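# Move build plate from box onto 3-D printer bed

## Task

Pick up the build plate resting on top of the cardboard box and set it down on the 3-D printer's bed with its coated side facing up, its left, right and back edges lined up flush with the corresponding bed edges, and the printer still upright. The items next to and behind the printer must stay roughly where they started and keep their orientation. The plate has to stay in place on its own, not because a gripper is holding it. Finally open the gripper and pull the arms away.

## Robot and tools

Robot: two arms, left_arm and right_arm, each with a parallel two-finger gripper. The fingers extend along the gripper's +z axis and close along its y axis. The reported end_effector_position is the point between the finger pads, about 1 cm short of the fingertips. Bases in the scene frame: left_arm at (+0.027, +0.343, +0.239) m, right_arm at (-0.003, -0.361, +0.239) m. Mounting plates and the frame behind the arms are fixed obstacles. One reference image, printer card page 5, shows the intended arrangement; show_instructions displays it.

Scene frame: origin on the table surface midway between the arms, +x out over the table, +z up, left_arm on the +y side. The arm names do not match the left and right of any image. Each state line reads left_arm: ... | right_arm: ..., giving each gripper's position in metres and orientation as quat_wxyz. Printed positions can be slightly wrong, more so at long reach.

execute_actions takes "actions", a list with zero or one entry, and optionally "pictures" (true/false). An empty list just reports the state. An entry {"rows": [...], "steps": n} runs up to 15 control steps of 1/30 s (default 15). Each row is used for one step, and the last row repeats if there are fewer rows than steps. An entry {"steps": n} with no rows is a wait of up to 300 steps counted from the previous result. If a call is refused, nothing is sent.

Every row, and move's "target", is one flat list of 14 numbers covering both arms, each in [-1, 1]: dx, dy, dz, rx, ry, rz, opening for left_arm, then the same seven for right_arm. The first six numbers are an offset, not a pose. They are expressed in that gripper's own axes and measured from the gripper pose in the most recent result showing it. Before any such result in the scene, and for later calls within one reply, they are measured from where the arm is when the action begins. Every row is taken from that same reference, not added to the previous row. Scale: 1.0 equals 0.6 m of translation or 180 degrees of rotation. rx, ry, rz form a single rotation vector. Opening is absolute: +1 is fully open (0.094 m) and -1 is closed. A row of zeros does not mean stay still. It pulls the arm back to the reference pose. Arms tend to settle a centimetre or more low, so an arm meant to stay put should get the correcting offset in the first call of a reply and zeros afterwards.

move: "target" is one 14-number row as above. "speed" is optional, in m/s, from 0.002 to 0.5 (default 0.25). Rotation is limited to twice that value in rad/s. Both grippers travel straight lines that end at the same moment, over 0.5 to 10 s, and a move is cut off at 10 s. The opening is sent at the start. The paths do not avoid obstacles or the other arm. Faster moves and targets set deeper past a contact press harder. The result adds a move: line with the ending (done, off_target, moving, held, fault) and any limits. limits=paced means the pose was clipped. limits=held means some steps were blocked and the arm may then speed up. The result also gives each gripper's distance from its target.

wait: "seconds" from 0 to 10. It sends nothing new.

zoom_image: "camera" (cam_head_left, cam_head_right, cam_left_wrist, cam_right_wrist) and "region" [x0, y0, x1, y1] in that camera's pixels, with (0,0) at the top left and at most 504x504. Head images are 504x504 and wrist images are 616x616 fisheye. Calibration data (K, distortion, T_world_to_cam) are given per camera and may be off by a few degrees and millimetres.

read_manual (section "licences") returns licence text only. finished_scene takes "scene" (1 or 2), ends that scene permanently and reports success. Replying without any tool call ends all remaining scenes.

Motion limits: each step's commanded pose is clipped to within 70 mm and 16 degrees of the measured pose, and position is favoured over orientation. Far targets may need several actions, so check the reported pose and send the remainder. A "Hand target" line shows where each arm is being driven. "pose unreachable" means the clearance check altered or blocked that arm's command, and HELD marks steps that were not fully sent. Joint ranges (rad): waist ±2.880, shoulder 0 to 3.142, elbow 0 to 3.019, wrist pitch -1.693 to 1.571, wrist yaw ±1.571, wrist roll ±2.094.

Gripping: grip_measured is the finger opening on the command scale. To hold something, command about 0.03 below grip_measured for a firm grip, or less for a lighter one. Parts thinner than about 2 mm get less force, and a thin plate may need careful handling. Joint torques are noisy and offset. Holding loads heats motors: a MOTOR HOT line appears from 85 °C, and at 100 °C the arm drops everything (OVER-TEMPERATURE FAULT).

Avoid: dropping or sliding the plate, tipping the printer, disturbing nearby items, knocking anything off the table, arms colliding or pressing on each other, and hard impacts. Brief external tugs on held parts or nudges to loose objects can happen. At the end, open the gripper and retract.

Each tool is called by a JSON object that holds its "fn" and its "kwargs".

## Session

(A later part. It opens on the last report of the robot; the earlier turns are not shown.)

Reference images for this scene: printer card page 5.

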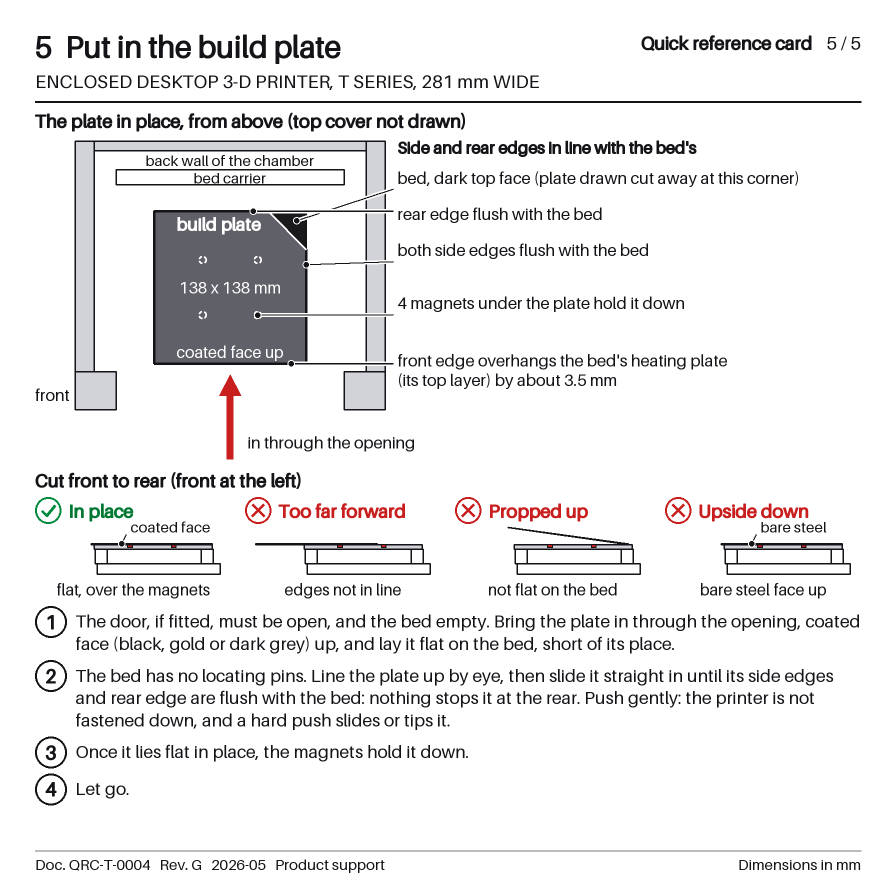

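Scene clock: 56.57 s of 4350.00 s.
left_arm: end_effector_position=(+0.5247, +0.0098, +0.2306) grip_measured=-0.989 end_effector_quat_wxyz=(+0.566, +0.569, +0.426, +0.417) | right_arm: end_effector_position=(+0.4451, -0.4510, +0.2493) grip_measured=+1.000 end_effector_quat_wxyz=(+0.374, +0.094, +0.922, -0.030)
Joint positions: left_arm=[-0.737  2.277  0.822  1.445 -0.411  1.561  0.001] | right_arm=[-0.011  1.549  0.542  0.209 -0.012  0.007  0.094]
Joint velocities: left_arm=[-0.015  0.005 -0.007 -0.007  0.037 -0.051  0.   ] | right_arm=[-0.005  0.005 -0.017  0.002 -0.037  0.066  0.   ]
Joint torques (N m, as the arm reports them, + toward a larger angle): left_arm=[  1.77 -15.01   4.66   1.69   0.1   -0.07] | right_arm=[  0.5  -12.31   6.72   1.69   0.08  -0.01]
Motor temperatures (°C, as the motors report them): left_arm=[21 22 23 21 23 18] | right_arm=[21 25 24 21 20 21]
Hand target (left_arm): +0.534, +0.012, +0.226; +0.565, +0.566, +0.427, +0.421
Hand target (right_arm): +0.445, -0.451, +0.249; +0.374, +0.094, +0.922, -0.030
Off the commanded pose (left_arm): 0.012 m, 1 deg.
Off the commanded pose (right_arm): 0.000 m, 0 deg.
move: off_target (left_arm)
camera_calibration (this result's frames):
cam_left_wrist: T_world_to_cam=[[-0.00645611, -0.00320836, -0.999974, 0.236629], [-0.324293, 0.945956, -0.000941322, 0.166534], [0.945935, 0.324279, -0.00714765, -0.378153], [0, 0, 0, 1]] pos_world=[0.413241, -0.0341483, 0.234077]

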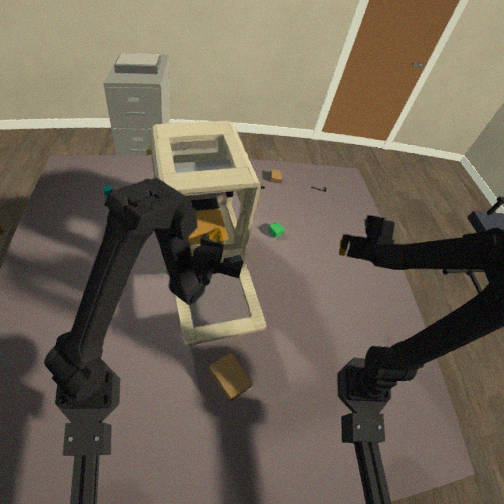

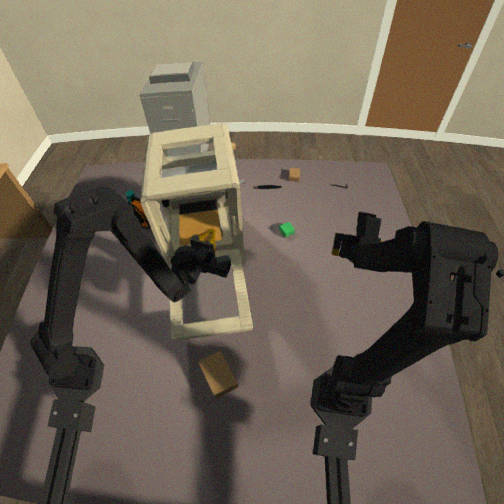

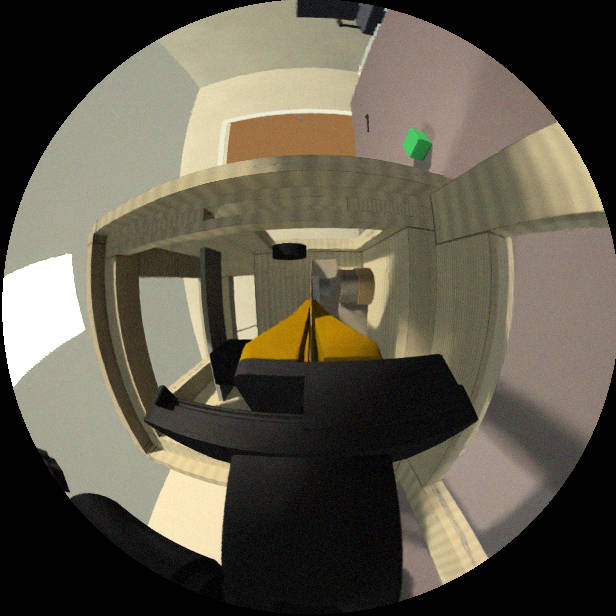

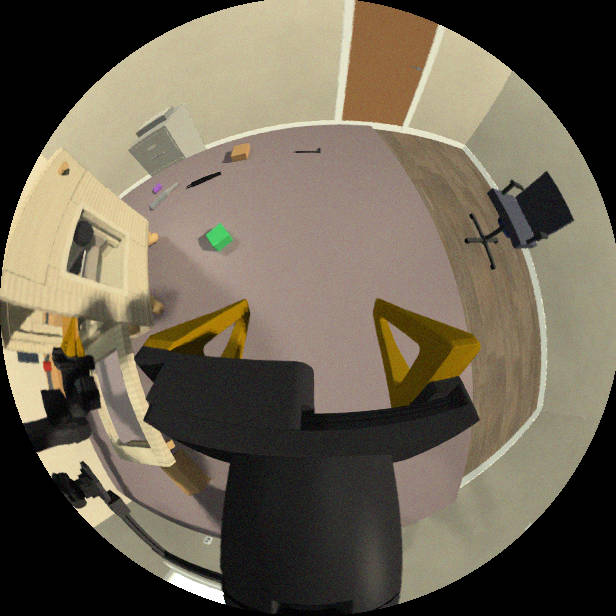

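{"fn": "move", "kwargs": {"target": [0,0,0,0,0,0,-0.5,0,0,0,0,0,0,1]}}

{"fn": "move", "kwargs": {"target": [0,0.005,-0.14,0,0,0,-0.5,0,0,0,0,0,0,1], "speed": 0.07}}

{"fn": "move", "kwargs": {"target": [0,0,0,0,0,-0.5,0.8,0,0,0,0,0,0,1], "speed": 0.4}}

{"fn": "move", "kwargs": {"target": [0,0,0,-0.147,0.06,0,0.8,0,0,0,0,0,0,1], "speed": 0.2}}

Scene clock: 60.53 s of 4350.00 s.
left_arm: end_effector_position=(+0.5247, +0.0098, +0.2306) grip_measured=-0.502 end_effector_quat_wxyz=(+0.566, +0.569, +0.426, +0.417) | right_arm: end_effector_position=(+0.4451, -0.4510, +0.2493) grip_measured=+1.000 end_effector_quat_wxyz=(+0.374, +0.094, +0.922, -0.030)
Joint positions: left_arm=[-0.737  2.277  0.822  1.445 -0.411  1.561  0.023] | right_arm=[-0.011  1.549  0.542  0.209 -0.012  0.007  0.094]
Joint velocities: left_arm=[ 0.015 -0.005  0.002 -0.017 -0.051 -0.139 -0.   ] | right_arm=[-0.015  0.015  0.002  0.002  0.037 -0.007  0.   ]
Joint torques (N m, as the arm reports them, + toward a larger angle): left_arm=[ -0.3  -15.76   2.85   1.72  -0.01  -0.11] | right_arm=[  0.66 -12.63   6.86   1.68   0.03   0.02]
Motor temperatures (°C, as the motors report them): left_arm=[21 22 23 21 23 18] | right_arm=[21 25 24 21 20 21]
Hand target (left_arm): +0.525, +0.010, +0.231; +0.566, +0.569, +0.426, +0.417
Hand target (right_arm): +0.445, -0.451, +0.249; +0.374, +0.094, +0.922, -0.030
Off the commanded pose (left_arm): 0.000 m, 0 deg.
Off the commanded pose (right_arm): 0.000 m, 0 deg.
After step 90, 0.27 s passed at rest.
move: done
camera_calibration (this result's frames):
cam_left_wrist: T_world_to_cam=[[-0.00645611, -0.00320836, -0.999974, 0.236629], [-0.324293, 0.945956, -0.000941322, 0.166534], [0.945935, 0.324279, -0.00714765, -0.378153], [0, 0, 0, 1]] pos_world=[0.413241, -0.0341483, 0.234077]

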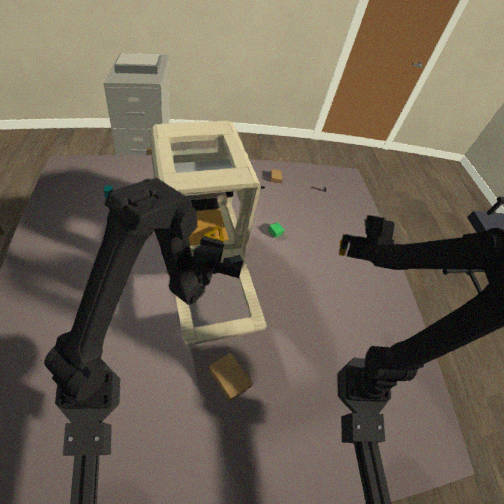

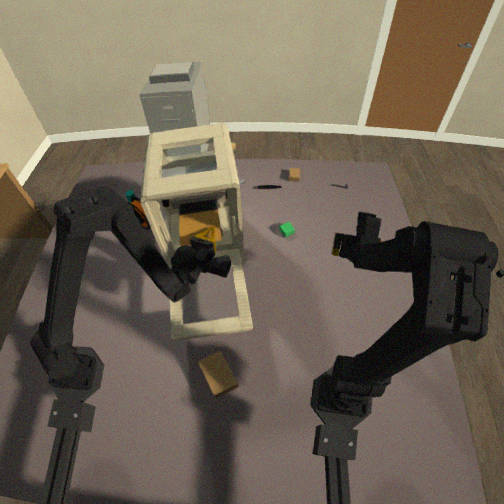

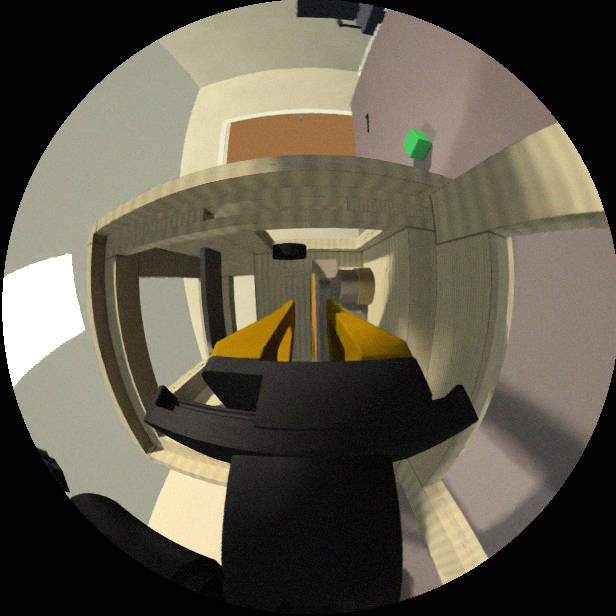

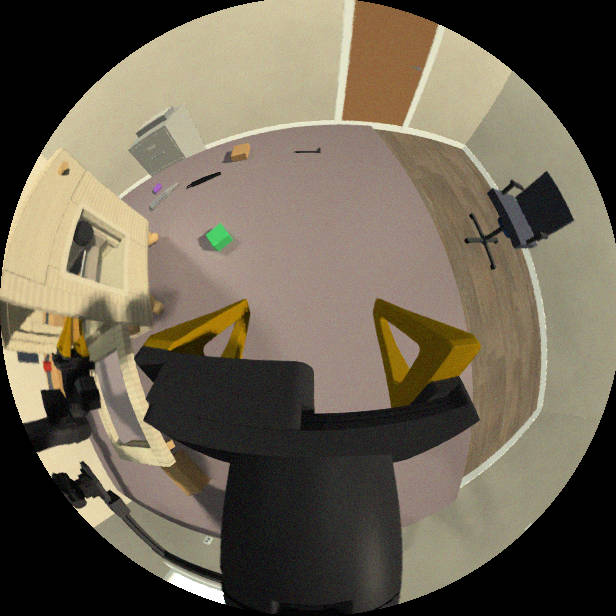

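Scene clock: 62.07 s of 4350.00 s.
left_arm: end_effector_position=(+0.4481, +0.0391, +0.2210) grip_measured=-0.502 end_effector_quat_wxyz=(+0.540, +0.590, +0.433, +0.416) | right_arm: end_effector_position=(+0.4451, -0.4510, +0.2493) grip_measured=+1.000 end_effector_quat_wxyz=(+0.374, +0.094, +0.922, -0.030)
Joint positions: left_arm=[-0.816  2.252  0.617  1.556 -0.501  1.558  0.023] | right_arm=[-0.011  1.549  0.542  0.209 -0.012  0.007  0.094]
Joint velocities: left_arm=[-0.005 -0.015 -0.002 -0.012 -0.022  0.037  0.001] | right_arm=[ 0.005  0.005 -0.002 -0.017  0.007 -0.051  0.   ]
Joint torques (N m, as the arm reports them, + toward a larger angle): left_arm=[ -1.25 -14.75   1.02   2.48  -0.08  -0.28] | right_arm=[  0.69 -12.51   6.55   1.61   0.11   0.02]
Motor temperatures (°C, as the motors report them): left_arm=[21 22 23 21 23 18] | right_arm=[21 25 24 21 20 21]
Hand target (left_arm): +0.445, +0.035, +0.235; +0.558, +0.576, +0.432, +0.413
Hand target (right_arm): +0.445, -0.451, +0.249; +0.374, +0.094, +0.922, -0.030
Off the commanded pose (left_arm): 0.015 m, 4 deg.
Off the commanded pose (right_arm): 0.000 m, 0 deg.
joint sent to its limit (left arm) — the command would take joint 4 (wrist pitch) past its upper limit, so that joint was sent only as far as its limit.
move: off_target (left_arm)
camera_calibration (this result's frames):
cam_left_wrist: T_world_to_cam=[[-0.0554964, 0.0432327, -0.997522, 0.246195], [-0.332527, 0.941228, 0.0592928, 0.104469], [0.94146, 0.334993, -0.0378588, -0.306929], [0, 0, 0, 1]] pos_world=[0.337363, -0.00615384, 0.227771]

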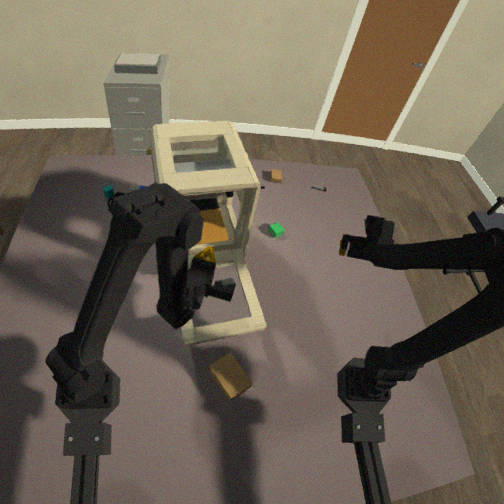

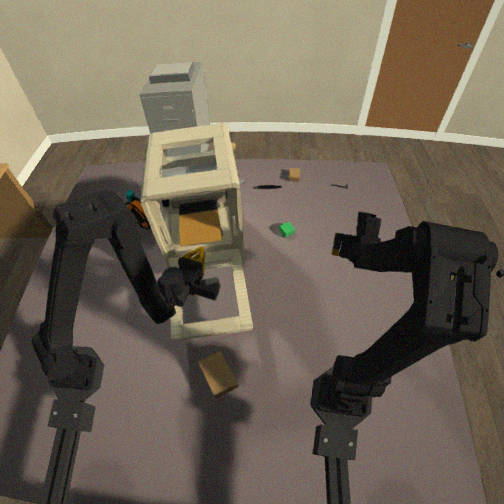

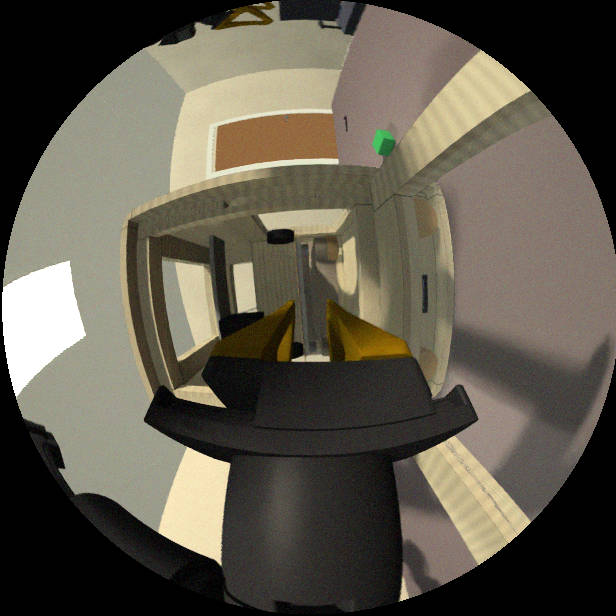

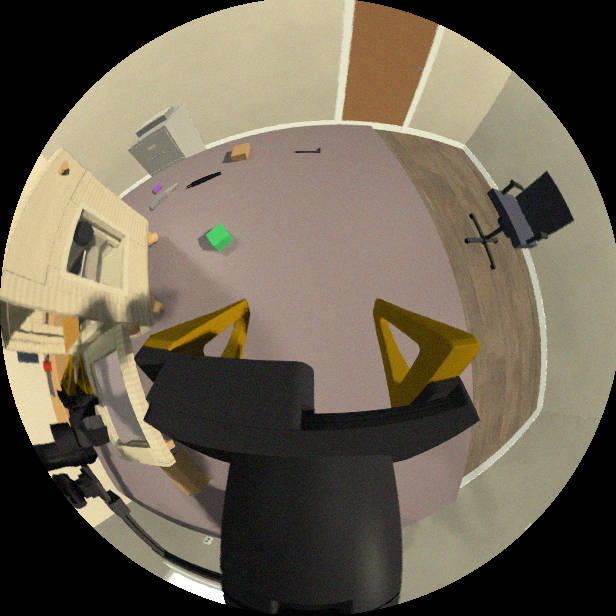

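Scene clock: 64.70 s of 4350.00 s.
left_arm: end_effector_position=(+0.4481, +0.0391, +0.2210) grip_measured=+0.799 end_effector_quat_wxyz=(+0.676, +0.117, +0.722, -0.083) | right_arm: end_effector_position=(+0.4451, -0.4510, +0.2493) grip_measured=+1.000 end_effector_quat_wxyz=(+0.374, +0.094, +0.922, -0.030)
Joint positions: left_arm=[-0.816  2.252  0.617  1.556 -0.501  0.002  0.084] | right_arm=[-0.011  1.549  0.542  0.209 -0.012  0.007  0.094]
Joint velocities: left_arm=[-0.005 -0.005  0.002  0.012  0.007  0.051 -0.   ] | right_arm=[-0.005 -0.015 -0.012  0.022  0.081 -0.007  0.   ]
Joint torques (N m, as the arm reports them, + toward a larger angle): left_arm=[ -0.05 -13.23   1.36   1.68  -0.01  -0.2 ] | right_arm=[  0.35 -12.04   6.69   1.57   0.1    0.02]
Motor temperatures (°C, as the motors report them): left_arm=[21 22 23 21 22 18] | right_arm=[21 25 24 21 20 21]
Hand target (left_arm): +0.448, +0.039, +0.221; +0.676, +0.112, +0.723, -0.088
Hand target (right_arm): +0.445, -0.451, +0.249; +0.374, +0.094, +0.922, -0.030
Off the commanded pose (left_arm): 0.000 m, 1 deg.
Off the commanded pose (right_arm): 0.000 m, 0 deg.
move: done
camera_calibration (this result's frames):
cam_left_wrist: T_world_to_cam=[[-0.275789, -0.960339, -0.0411057, 0.172814], [-0.607136, 0.207191, -0.76711, 0.438854], [0.745202, -0.186603, -0.640198, -0.0654772], [0, 0, 0, 1]] pos_world=[0.362898, 0.0628147, 0.301834]

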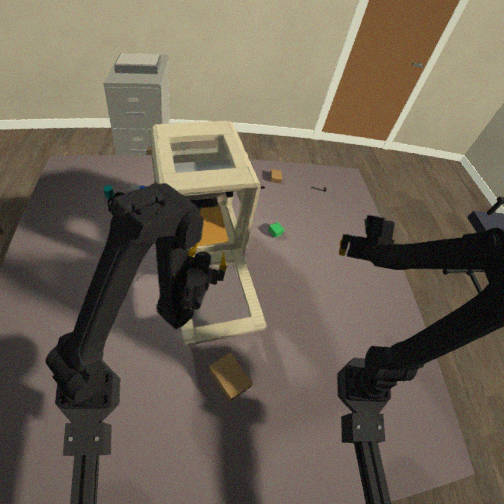

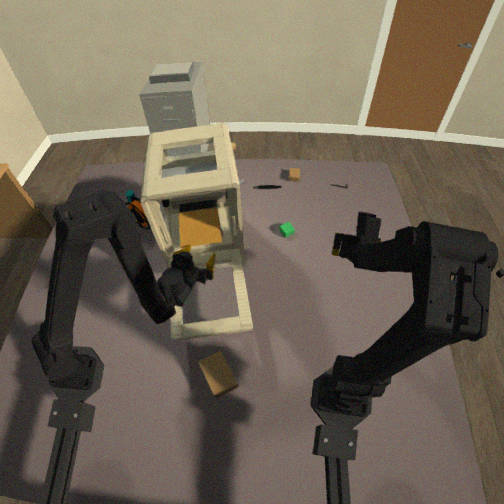

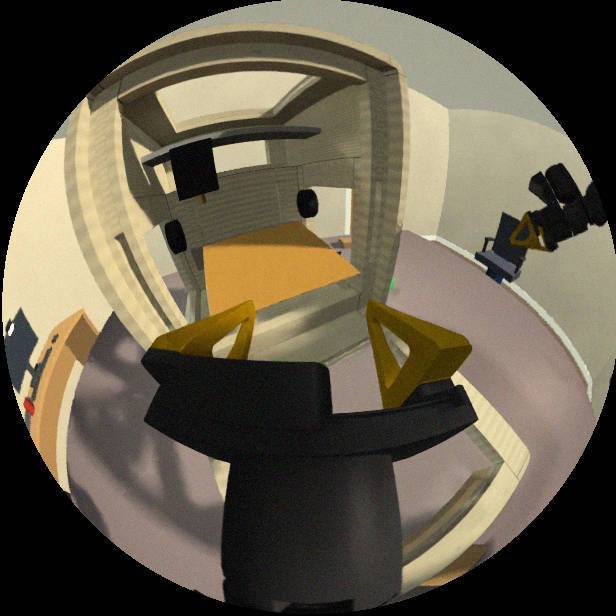

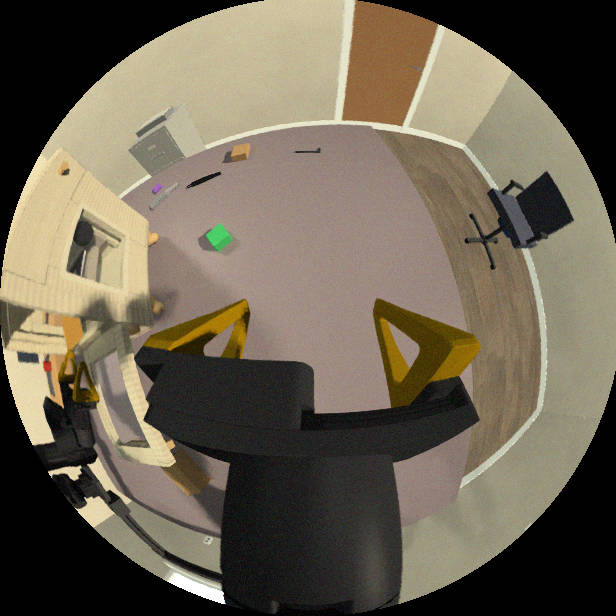

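Scene clock: 66.43 s of 4350.00 s.
left_arm: end_effector_position=(+0.4437, +0.0527, +0.2088) grip_measured=+0.799 end_effector_quat_wxyz=(+0.611, -0.024, +0.783, +0.111) | right_arm: end_effector_position=(+0.4451, -0.4510, +0.2493) grip_measured=+1.000 end_effector_quat_wxyz=(+0.374, +0.094, +0.922, -0.030)
Joint positions: left_arm=[-0.941  2.114  0.73   0.896 -1.069 -0.286  0.084] | right_arm=[-0.011  1.549  0.542  0.209 -0.012  0.007  0.094]
Joint velocities: left_arm=[-0.015 -0.005 -0.007  0.007  0.022 -0.095 -0.   ] | right_arm=[ 0.005 -0.005  0.017  0.007  0.022 -0.022  0.   ]
Joint torques (N m, as the arm reports them, + toward a larger angle): left_arm=[  0.09 -16.55   4.61   0.42  -0.45  -0.24] | right_arm=[  0.98 -12.42   6.64   1.66   0.09  -0.02]
Motor temperatures (°C, as the motors report them): left_arm=[21 22 23 21 22 18] | right_arm=[21 25 24 21 20 21]
Hand target (left_arm): +0.448, +0.039, +0.221; +0.619, -0.034, +0.779, +0.096
Hand target (right_arm): +0.445, -0.451, +0.249; +0.374, +0.094, +0.922, -0.030
Off the commanded pose (left_arm): 0.019 m, 2 deg.
Off the commanded pose (right_arm): 0.000 m, 0 deg.
move: off_target (left_arm)
camera_calibration (this result's frames):
cam_left_wrist: T_world_to_cam=[[0.178224, -0.972691, -0.148688, 0.00580627], [-0.760285, -0.0401978, -0.648344, 0.480213], [0.624662, 0.228596, -0.746687, -0.0136033], [0, 0, 0, 1]] pos_world=[0.372562, 0.0280609, 0.30205]

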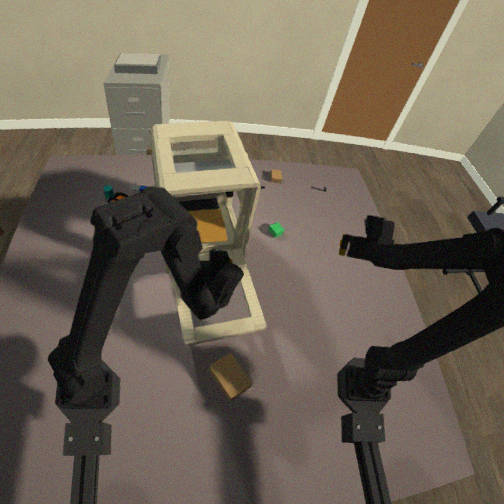

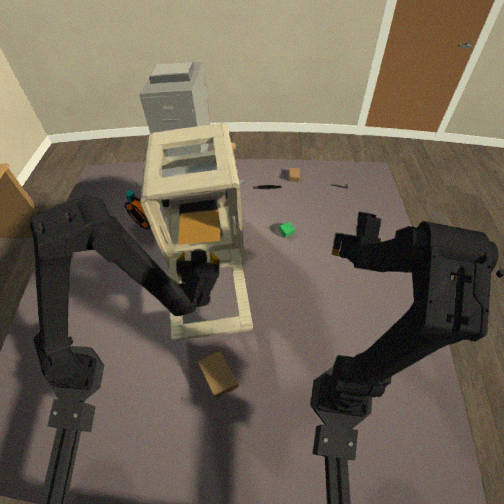

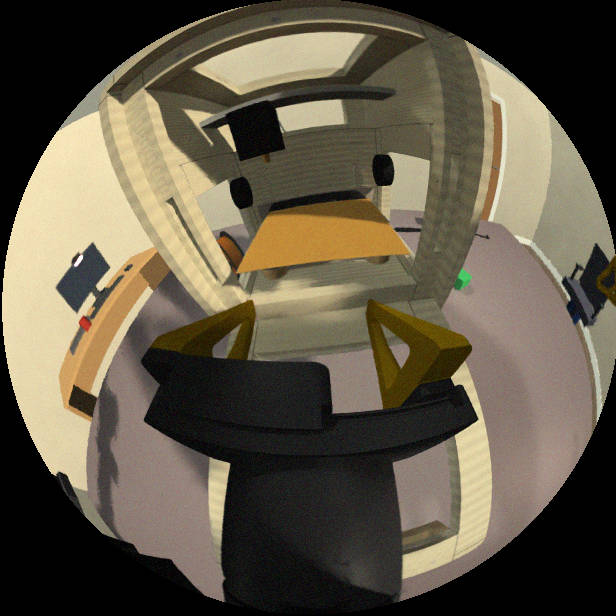

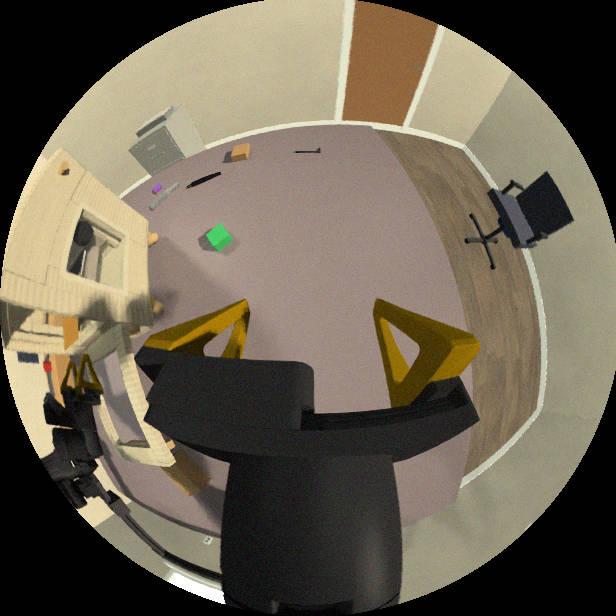

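{"fn": "move", "kwargs": {"target": [-0.045,-0.045,-0.005,0.013,-0.04,-0.05,0.8,0,0,0,0,0,0,1], "speed": 0.05}}

{"fn": "zoom_image", "kwargs": {"camera": "cam_head_right", "region": [160,185,240,265]}}

{"fn": "zoom_image", "kwargs": {"camera": "cam_left_wrist", "region": [200,160,420,340]}}

Scene clock: 70.93 s of 4350.00 s.
left_arm: end_effector_position=(+0.4505, +0.0353, +0.2322) grip_measured=+0.799 end_effector_quat_wxyz=(+0.659, -0.067, +0.747, +0.055) | right_arm: end_effector_position=(+0.4451, -0.4510, +0.2493) grip_measured=+1.000 end_effector_quat_wxyz=(+0.374, +0.094, +0.922, -0.030)
Joint positions: left_arm=[-0.954  2.147  0.751  1.13  -1.079 -0.24   0.084] | right_arm=[-0.011  1.549  0.542  0.209 -0.012  0.007  0.094]
Joint velocities: left_arm=[-0.015  0.005  0.002 -0.007 -0.007  0.022 -0.   ] | right_arm=[-0.015 -0.005 -0.022  0.002 -0.022  0.007  0.   ]
Joint torques (N m, as the arm reports them, + toward a larger angle): left_arm=[ -0.32 -12.52   4.77   2.2   -0.28   0.18] | right_arm=[  0.6  -12.76   6.87   1.65   0.08  -0.03]
Motor temperatures (°C, as the motors report them): left_arm=[21 22 23 21 23 18] | right_arm=[21 25 24 21 20 21]
Hand target (left_arm): +0.451, +0.023, +0.231; +0.665, -0.066, +0.743, +0.047
Hand target (right_arm): +0.445, -0.451, +0.249; +0.374, +0.094, +0.922, -0.030
Off the commanded pose (left_arm): 0.012 m, 1 deg.
Off the commanded pose (right_arm): 0.000 m, 0 deg.
move: off_target (left_arm)
camera_calibration (this result's frames):
cam_left_wrist: T_world_to_cam=[[0.177413, -0.984135, 0.00190015, -0.0430775], [-0.671243, -0.122418, -0.731059, 0.481884], [0.719693, 0.128424, -0.682312, -0.0506962], [0, 0, 0, 1]] pos_world=[0.36759, 0.023108, 0.317777]

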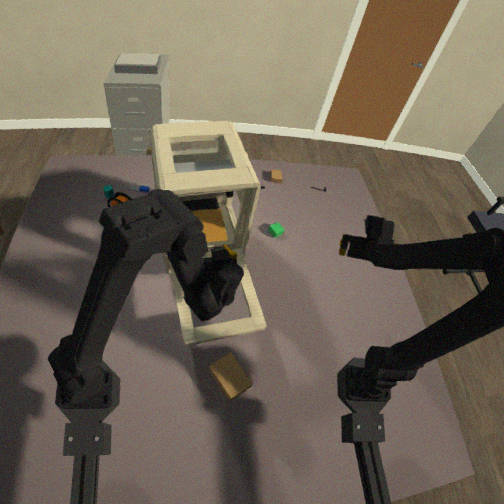

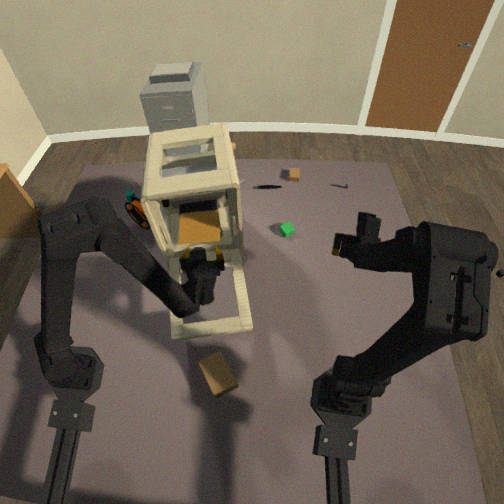

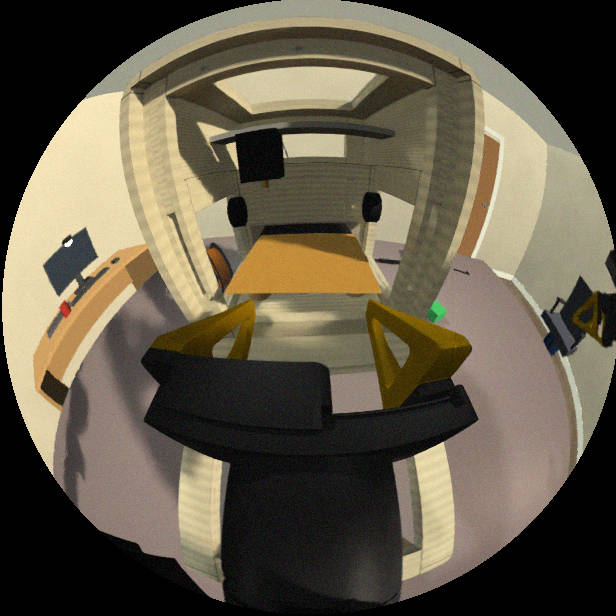

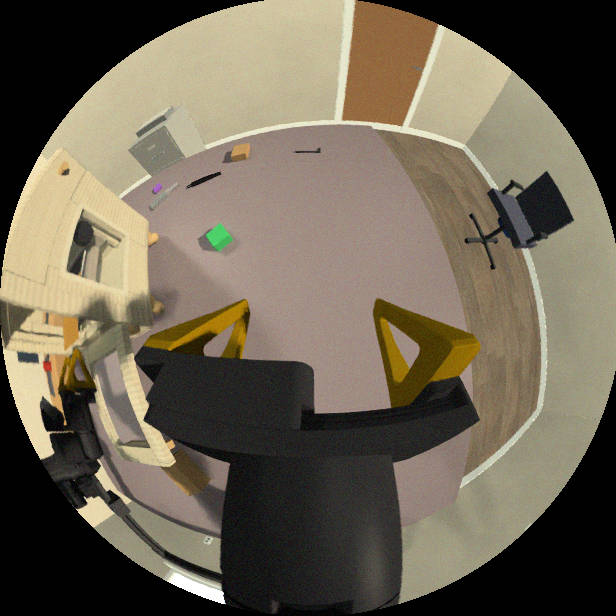

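Region (160, 185, 240, 265) of cam_head_right's 504x504 image, scaled by 6.300, with more detail than that image has.

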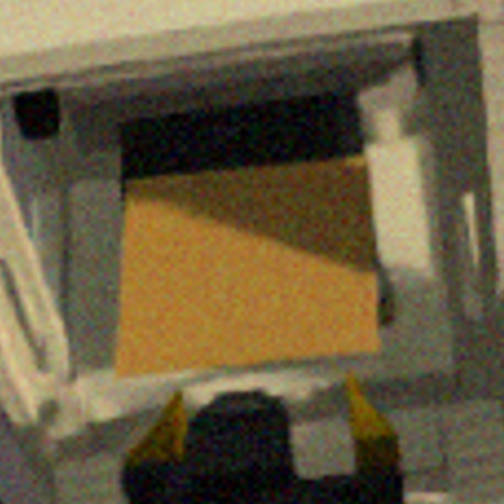

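Region (200, 160, 420, 340) of cam_left_wrist's 616x616 image, scaled by 2.291, with more detail than that image has; it fills the top 412 rows of this view, and the rest is white.

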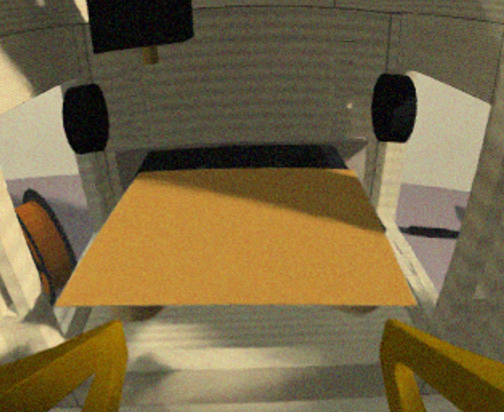

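{"fn": "move", "kwargs": {"target": [0.005,-0.012,0.085,-0.01,0,0,0.8,0,0,0,0,0,0,1], "speed": 0.02}}

{"fn": "zoom_image", "kwargs": {"camera": "cam_head_right", "region": [160,185,240,265]}}

{"fn": "zoom_image", "kwargs": {"camera": "cam_left_wrist", "region": [200,160,420,340]}}

Scene clock: 75.70 s of 4350.00 s.
left_arm: end_effector_position=(+0.4932, +0.0378, +0.2314) grip_measured=+0.799 end_effector_quat_wxyz=(+0.662, -0.083, +0.743, +0.056) | right_arm: end_effector_position=(+0.4451, -0.4510, +0.2493) grip_measured=+1.000 end_effector_quat_wxyz=(+0.374, +0.094, +0.922, -0.030)
Joint positions: left_arm=[-0.879  2.18   0.834  1.121 -1.032 -0.22   0.084] | right_arm=[-0.011  1.549  0.542  0.209 -0.012  0.007  0.094]
Joint velocities: left_arm=[-0.015 -0.015  0.002  0.007  0.007 -0.051 -0.   ] | right_arm=[ 0.005 -0.015  0.017 -0.012 -0.007 -0.037  0.   ]
Joint torques (N m, as the arm reports them, + toward a larger angle): left_arm=[  1.2  -13.84   5.27   0.73  -0.03   0.07] | right_arm=[  0.19 -12.73   6.88   1.71   0.12   0.05]
Motor temperatures (°C, as the motors report them): left_arm=[21 22 23 21 23 18] | right_arm=[21 25 24 21 20 21]
Hand target (left_arm): +0.501, +0.037, +0.222; +0.658, -0.077, +0.746, +0.067
Hand target (right_arm): +0.445, -0.451, +0.249; +0.374, +0.094, +0.922, -0.030
Off the commanded pose (left_arm): 0.012 m, 2 deg.
Off the commanded pose (right_arm): 0.000 m, 0 deg.
move: off_target (left_arm)
camera_calibration (this result's frames):
cam_left_wrist: T_world_to_cam=[[0.202909, -0.97894, 0.0224709, -0.0656367], [-0.658262, -0.153358, -0.737002, 0.50639], [0.724927, 0.134753, -0.675517, -0.0866533], [0, 0, 0, 1]] pos_world=[0.409473, 0.0250815, 0.31615]

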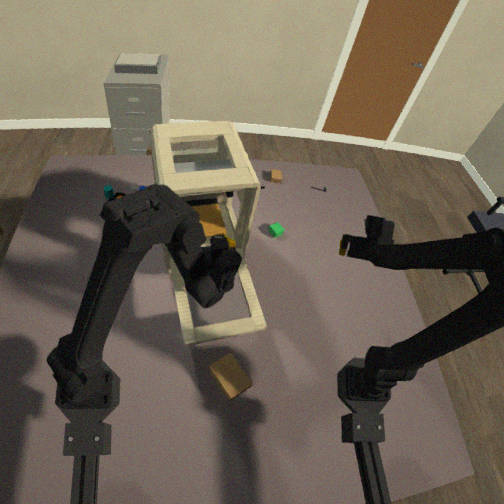

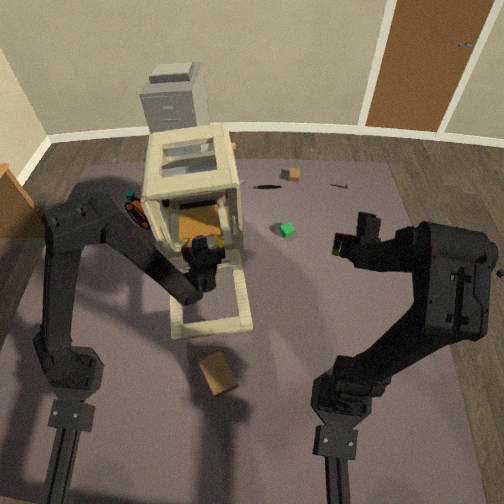

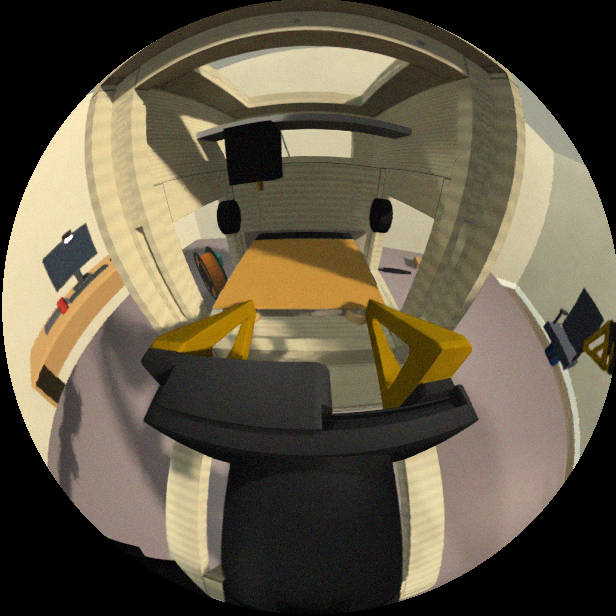

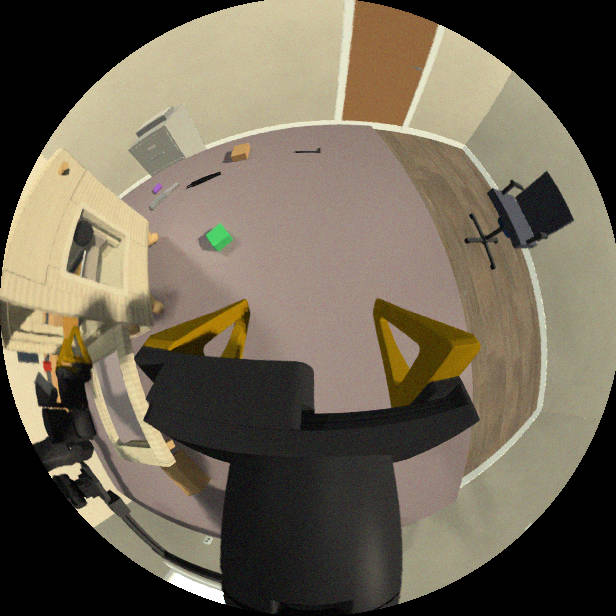

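Region (160, 185, 240, 265) of cam_head_right's 504x504 image, scaled by 6.300, with more detail than that image has.

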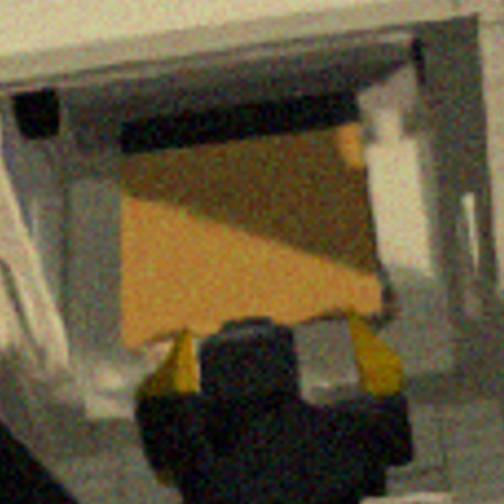

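Region (200, 160, 420, 340) of cam_left_wrist's 616x616 image, scaled by 2.291, with more detail than that image has; it fills the top 412 rows of this view, and the rest is white.

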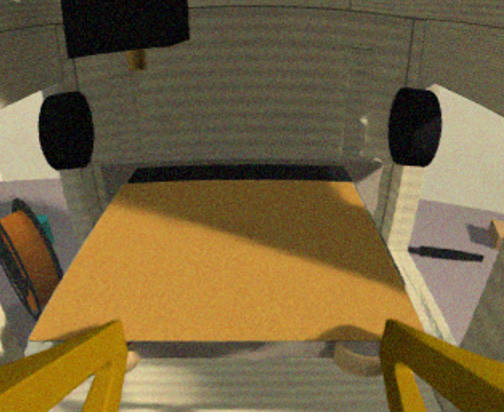

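{"fn": "move", "kwargs": {"target": [0.011,-0.003,0.057,-0.002,0.003,0.008,0.8,0,0,0,0,0,0,1], "speed": 0.02}}

{"fn": "zoom_image", "kwargs": {"camera": "cam_head_right", "region": [160,185,240,265]}}

{"fn": "zoom_image", "kwargs": {"camera": "cam_left_wrist", "region": [200,160,420,340]}}

Scene clock: 80.07 s of 4350.00 s.
left_arm: end_effector_position=(+0.5150, +0.0414, +0.2306) grip_measured=+0.799 end_effector_quat_wxyz=(+0.662, -0.080, +0.743, +0.055) | right_arm: end_effector_position=(+0.4451, -0.4510, +0.2493) grip_measured=+1.000 end_effector_quat_wxyz=(+0.374, +0.094, +0.922, -0.030)
Joint positions: left_arm=[-0.838  2.194  0.867  1.117 -0.985 -0.199  0.084] | right_arm=[-0.011  1.549  0.542  0.209 -0.012  0.007  0.094]
Joint velocities: left_arm=[-0.005 -0.015 -0.007 -0.007 -0.022  0.066 -0.001] | right_arm=[-0.015 -0.015 -0.012 -0.002 -0.051  0.007  0.   ]
Joint torques (N m, as the arm reports them, + toward a larger angle): left_arm=[  1.73 -12.92   5.73   0.62   0.09   0.14] | right_arm=[  0.64 -12.92   6.58   1.63   0.1    0.  ]
Motor temperatures (°C, as the motors report them): left_arm=[21 22 23 21 22 18] | right_arm=[21 25 24 21 20 21]
Hand target (left_arm): +0.525, +0.043, +0.221; +0.658, -0.076, +0.747, +0.067
Hand target (right_arm): +0.445, -0.451, +0.249; +0.374, +0.094, +0.922, -0.030
Off the commanded pose (left_arm): 0.015 m, 2 deg.
Off the commanded pose (right_arm): 0.000 m, 0 deg.
move: off_target (left_arm)
camera_calibration (this result's frames):
cam_left_wrist: T_world_to_cam=[[0.196401, -0.9803, 0.0209173, -0.0628399], [-0.659502, -0.147856, -0.737018, 0.521131], [0.725592, 0.130956, -0.675549, -0.103642], [0, 0, 0, 1]] pos_world=[0.43123, 0.0290229, 0.315382]

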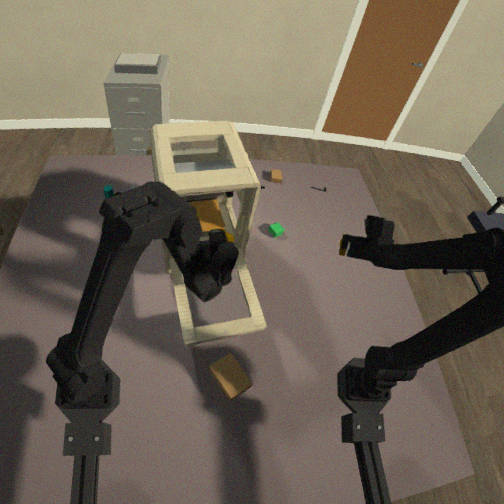

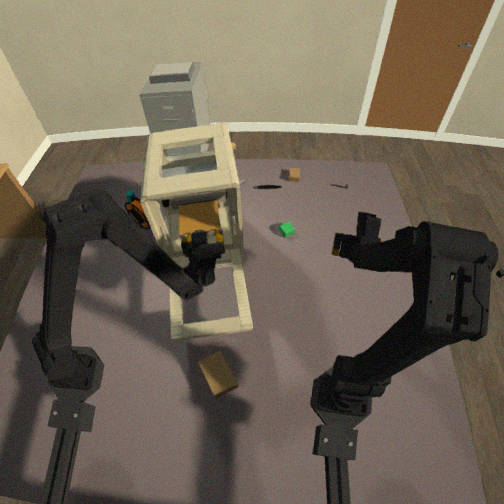

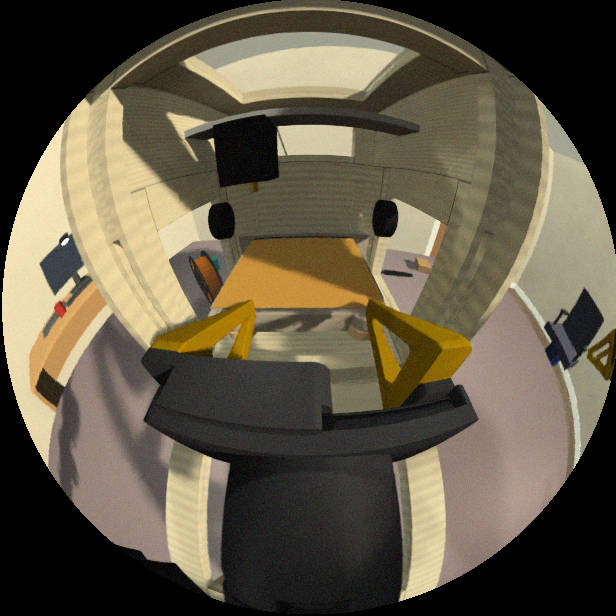

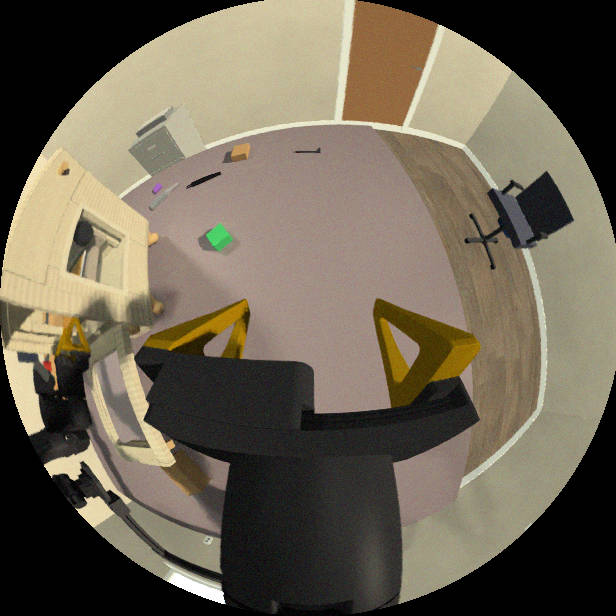

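Region (160, 185, 240, 265) of cam_head_right's 504x504 image, scaled by 6.300, with more detail than that image has.

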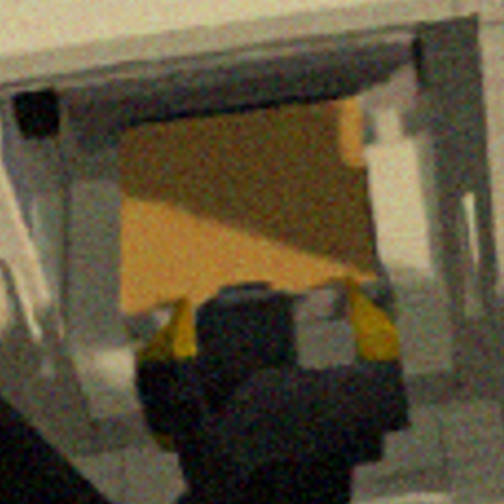

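Region (200, 160, 420, 340) of cam_left_wrist's 616x616 image, scaled by 2.291, with more detail than that image has; it fills the top 412 rows of this view, and the rest is white.

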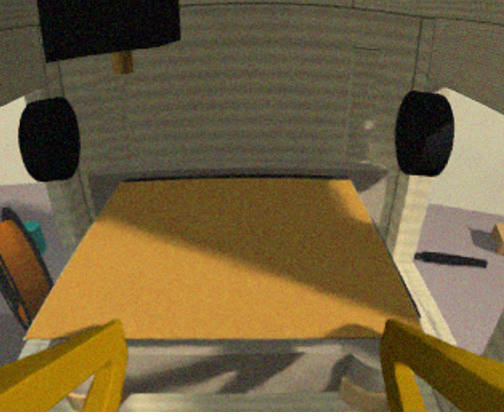

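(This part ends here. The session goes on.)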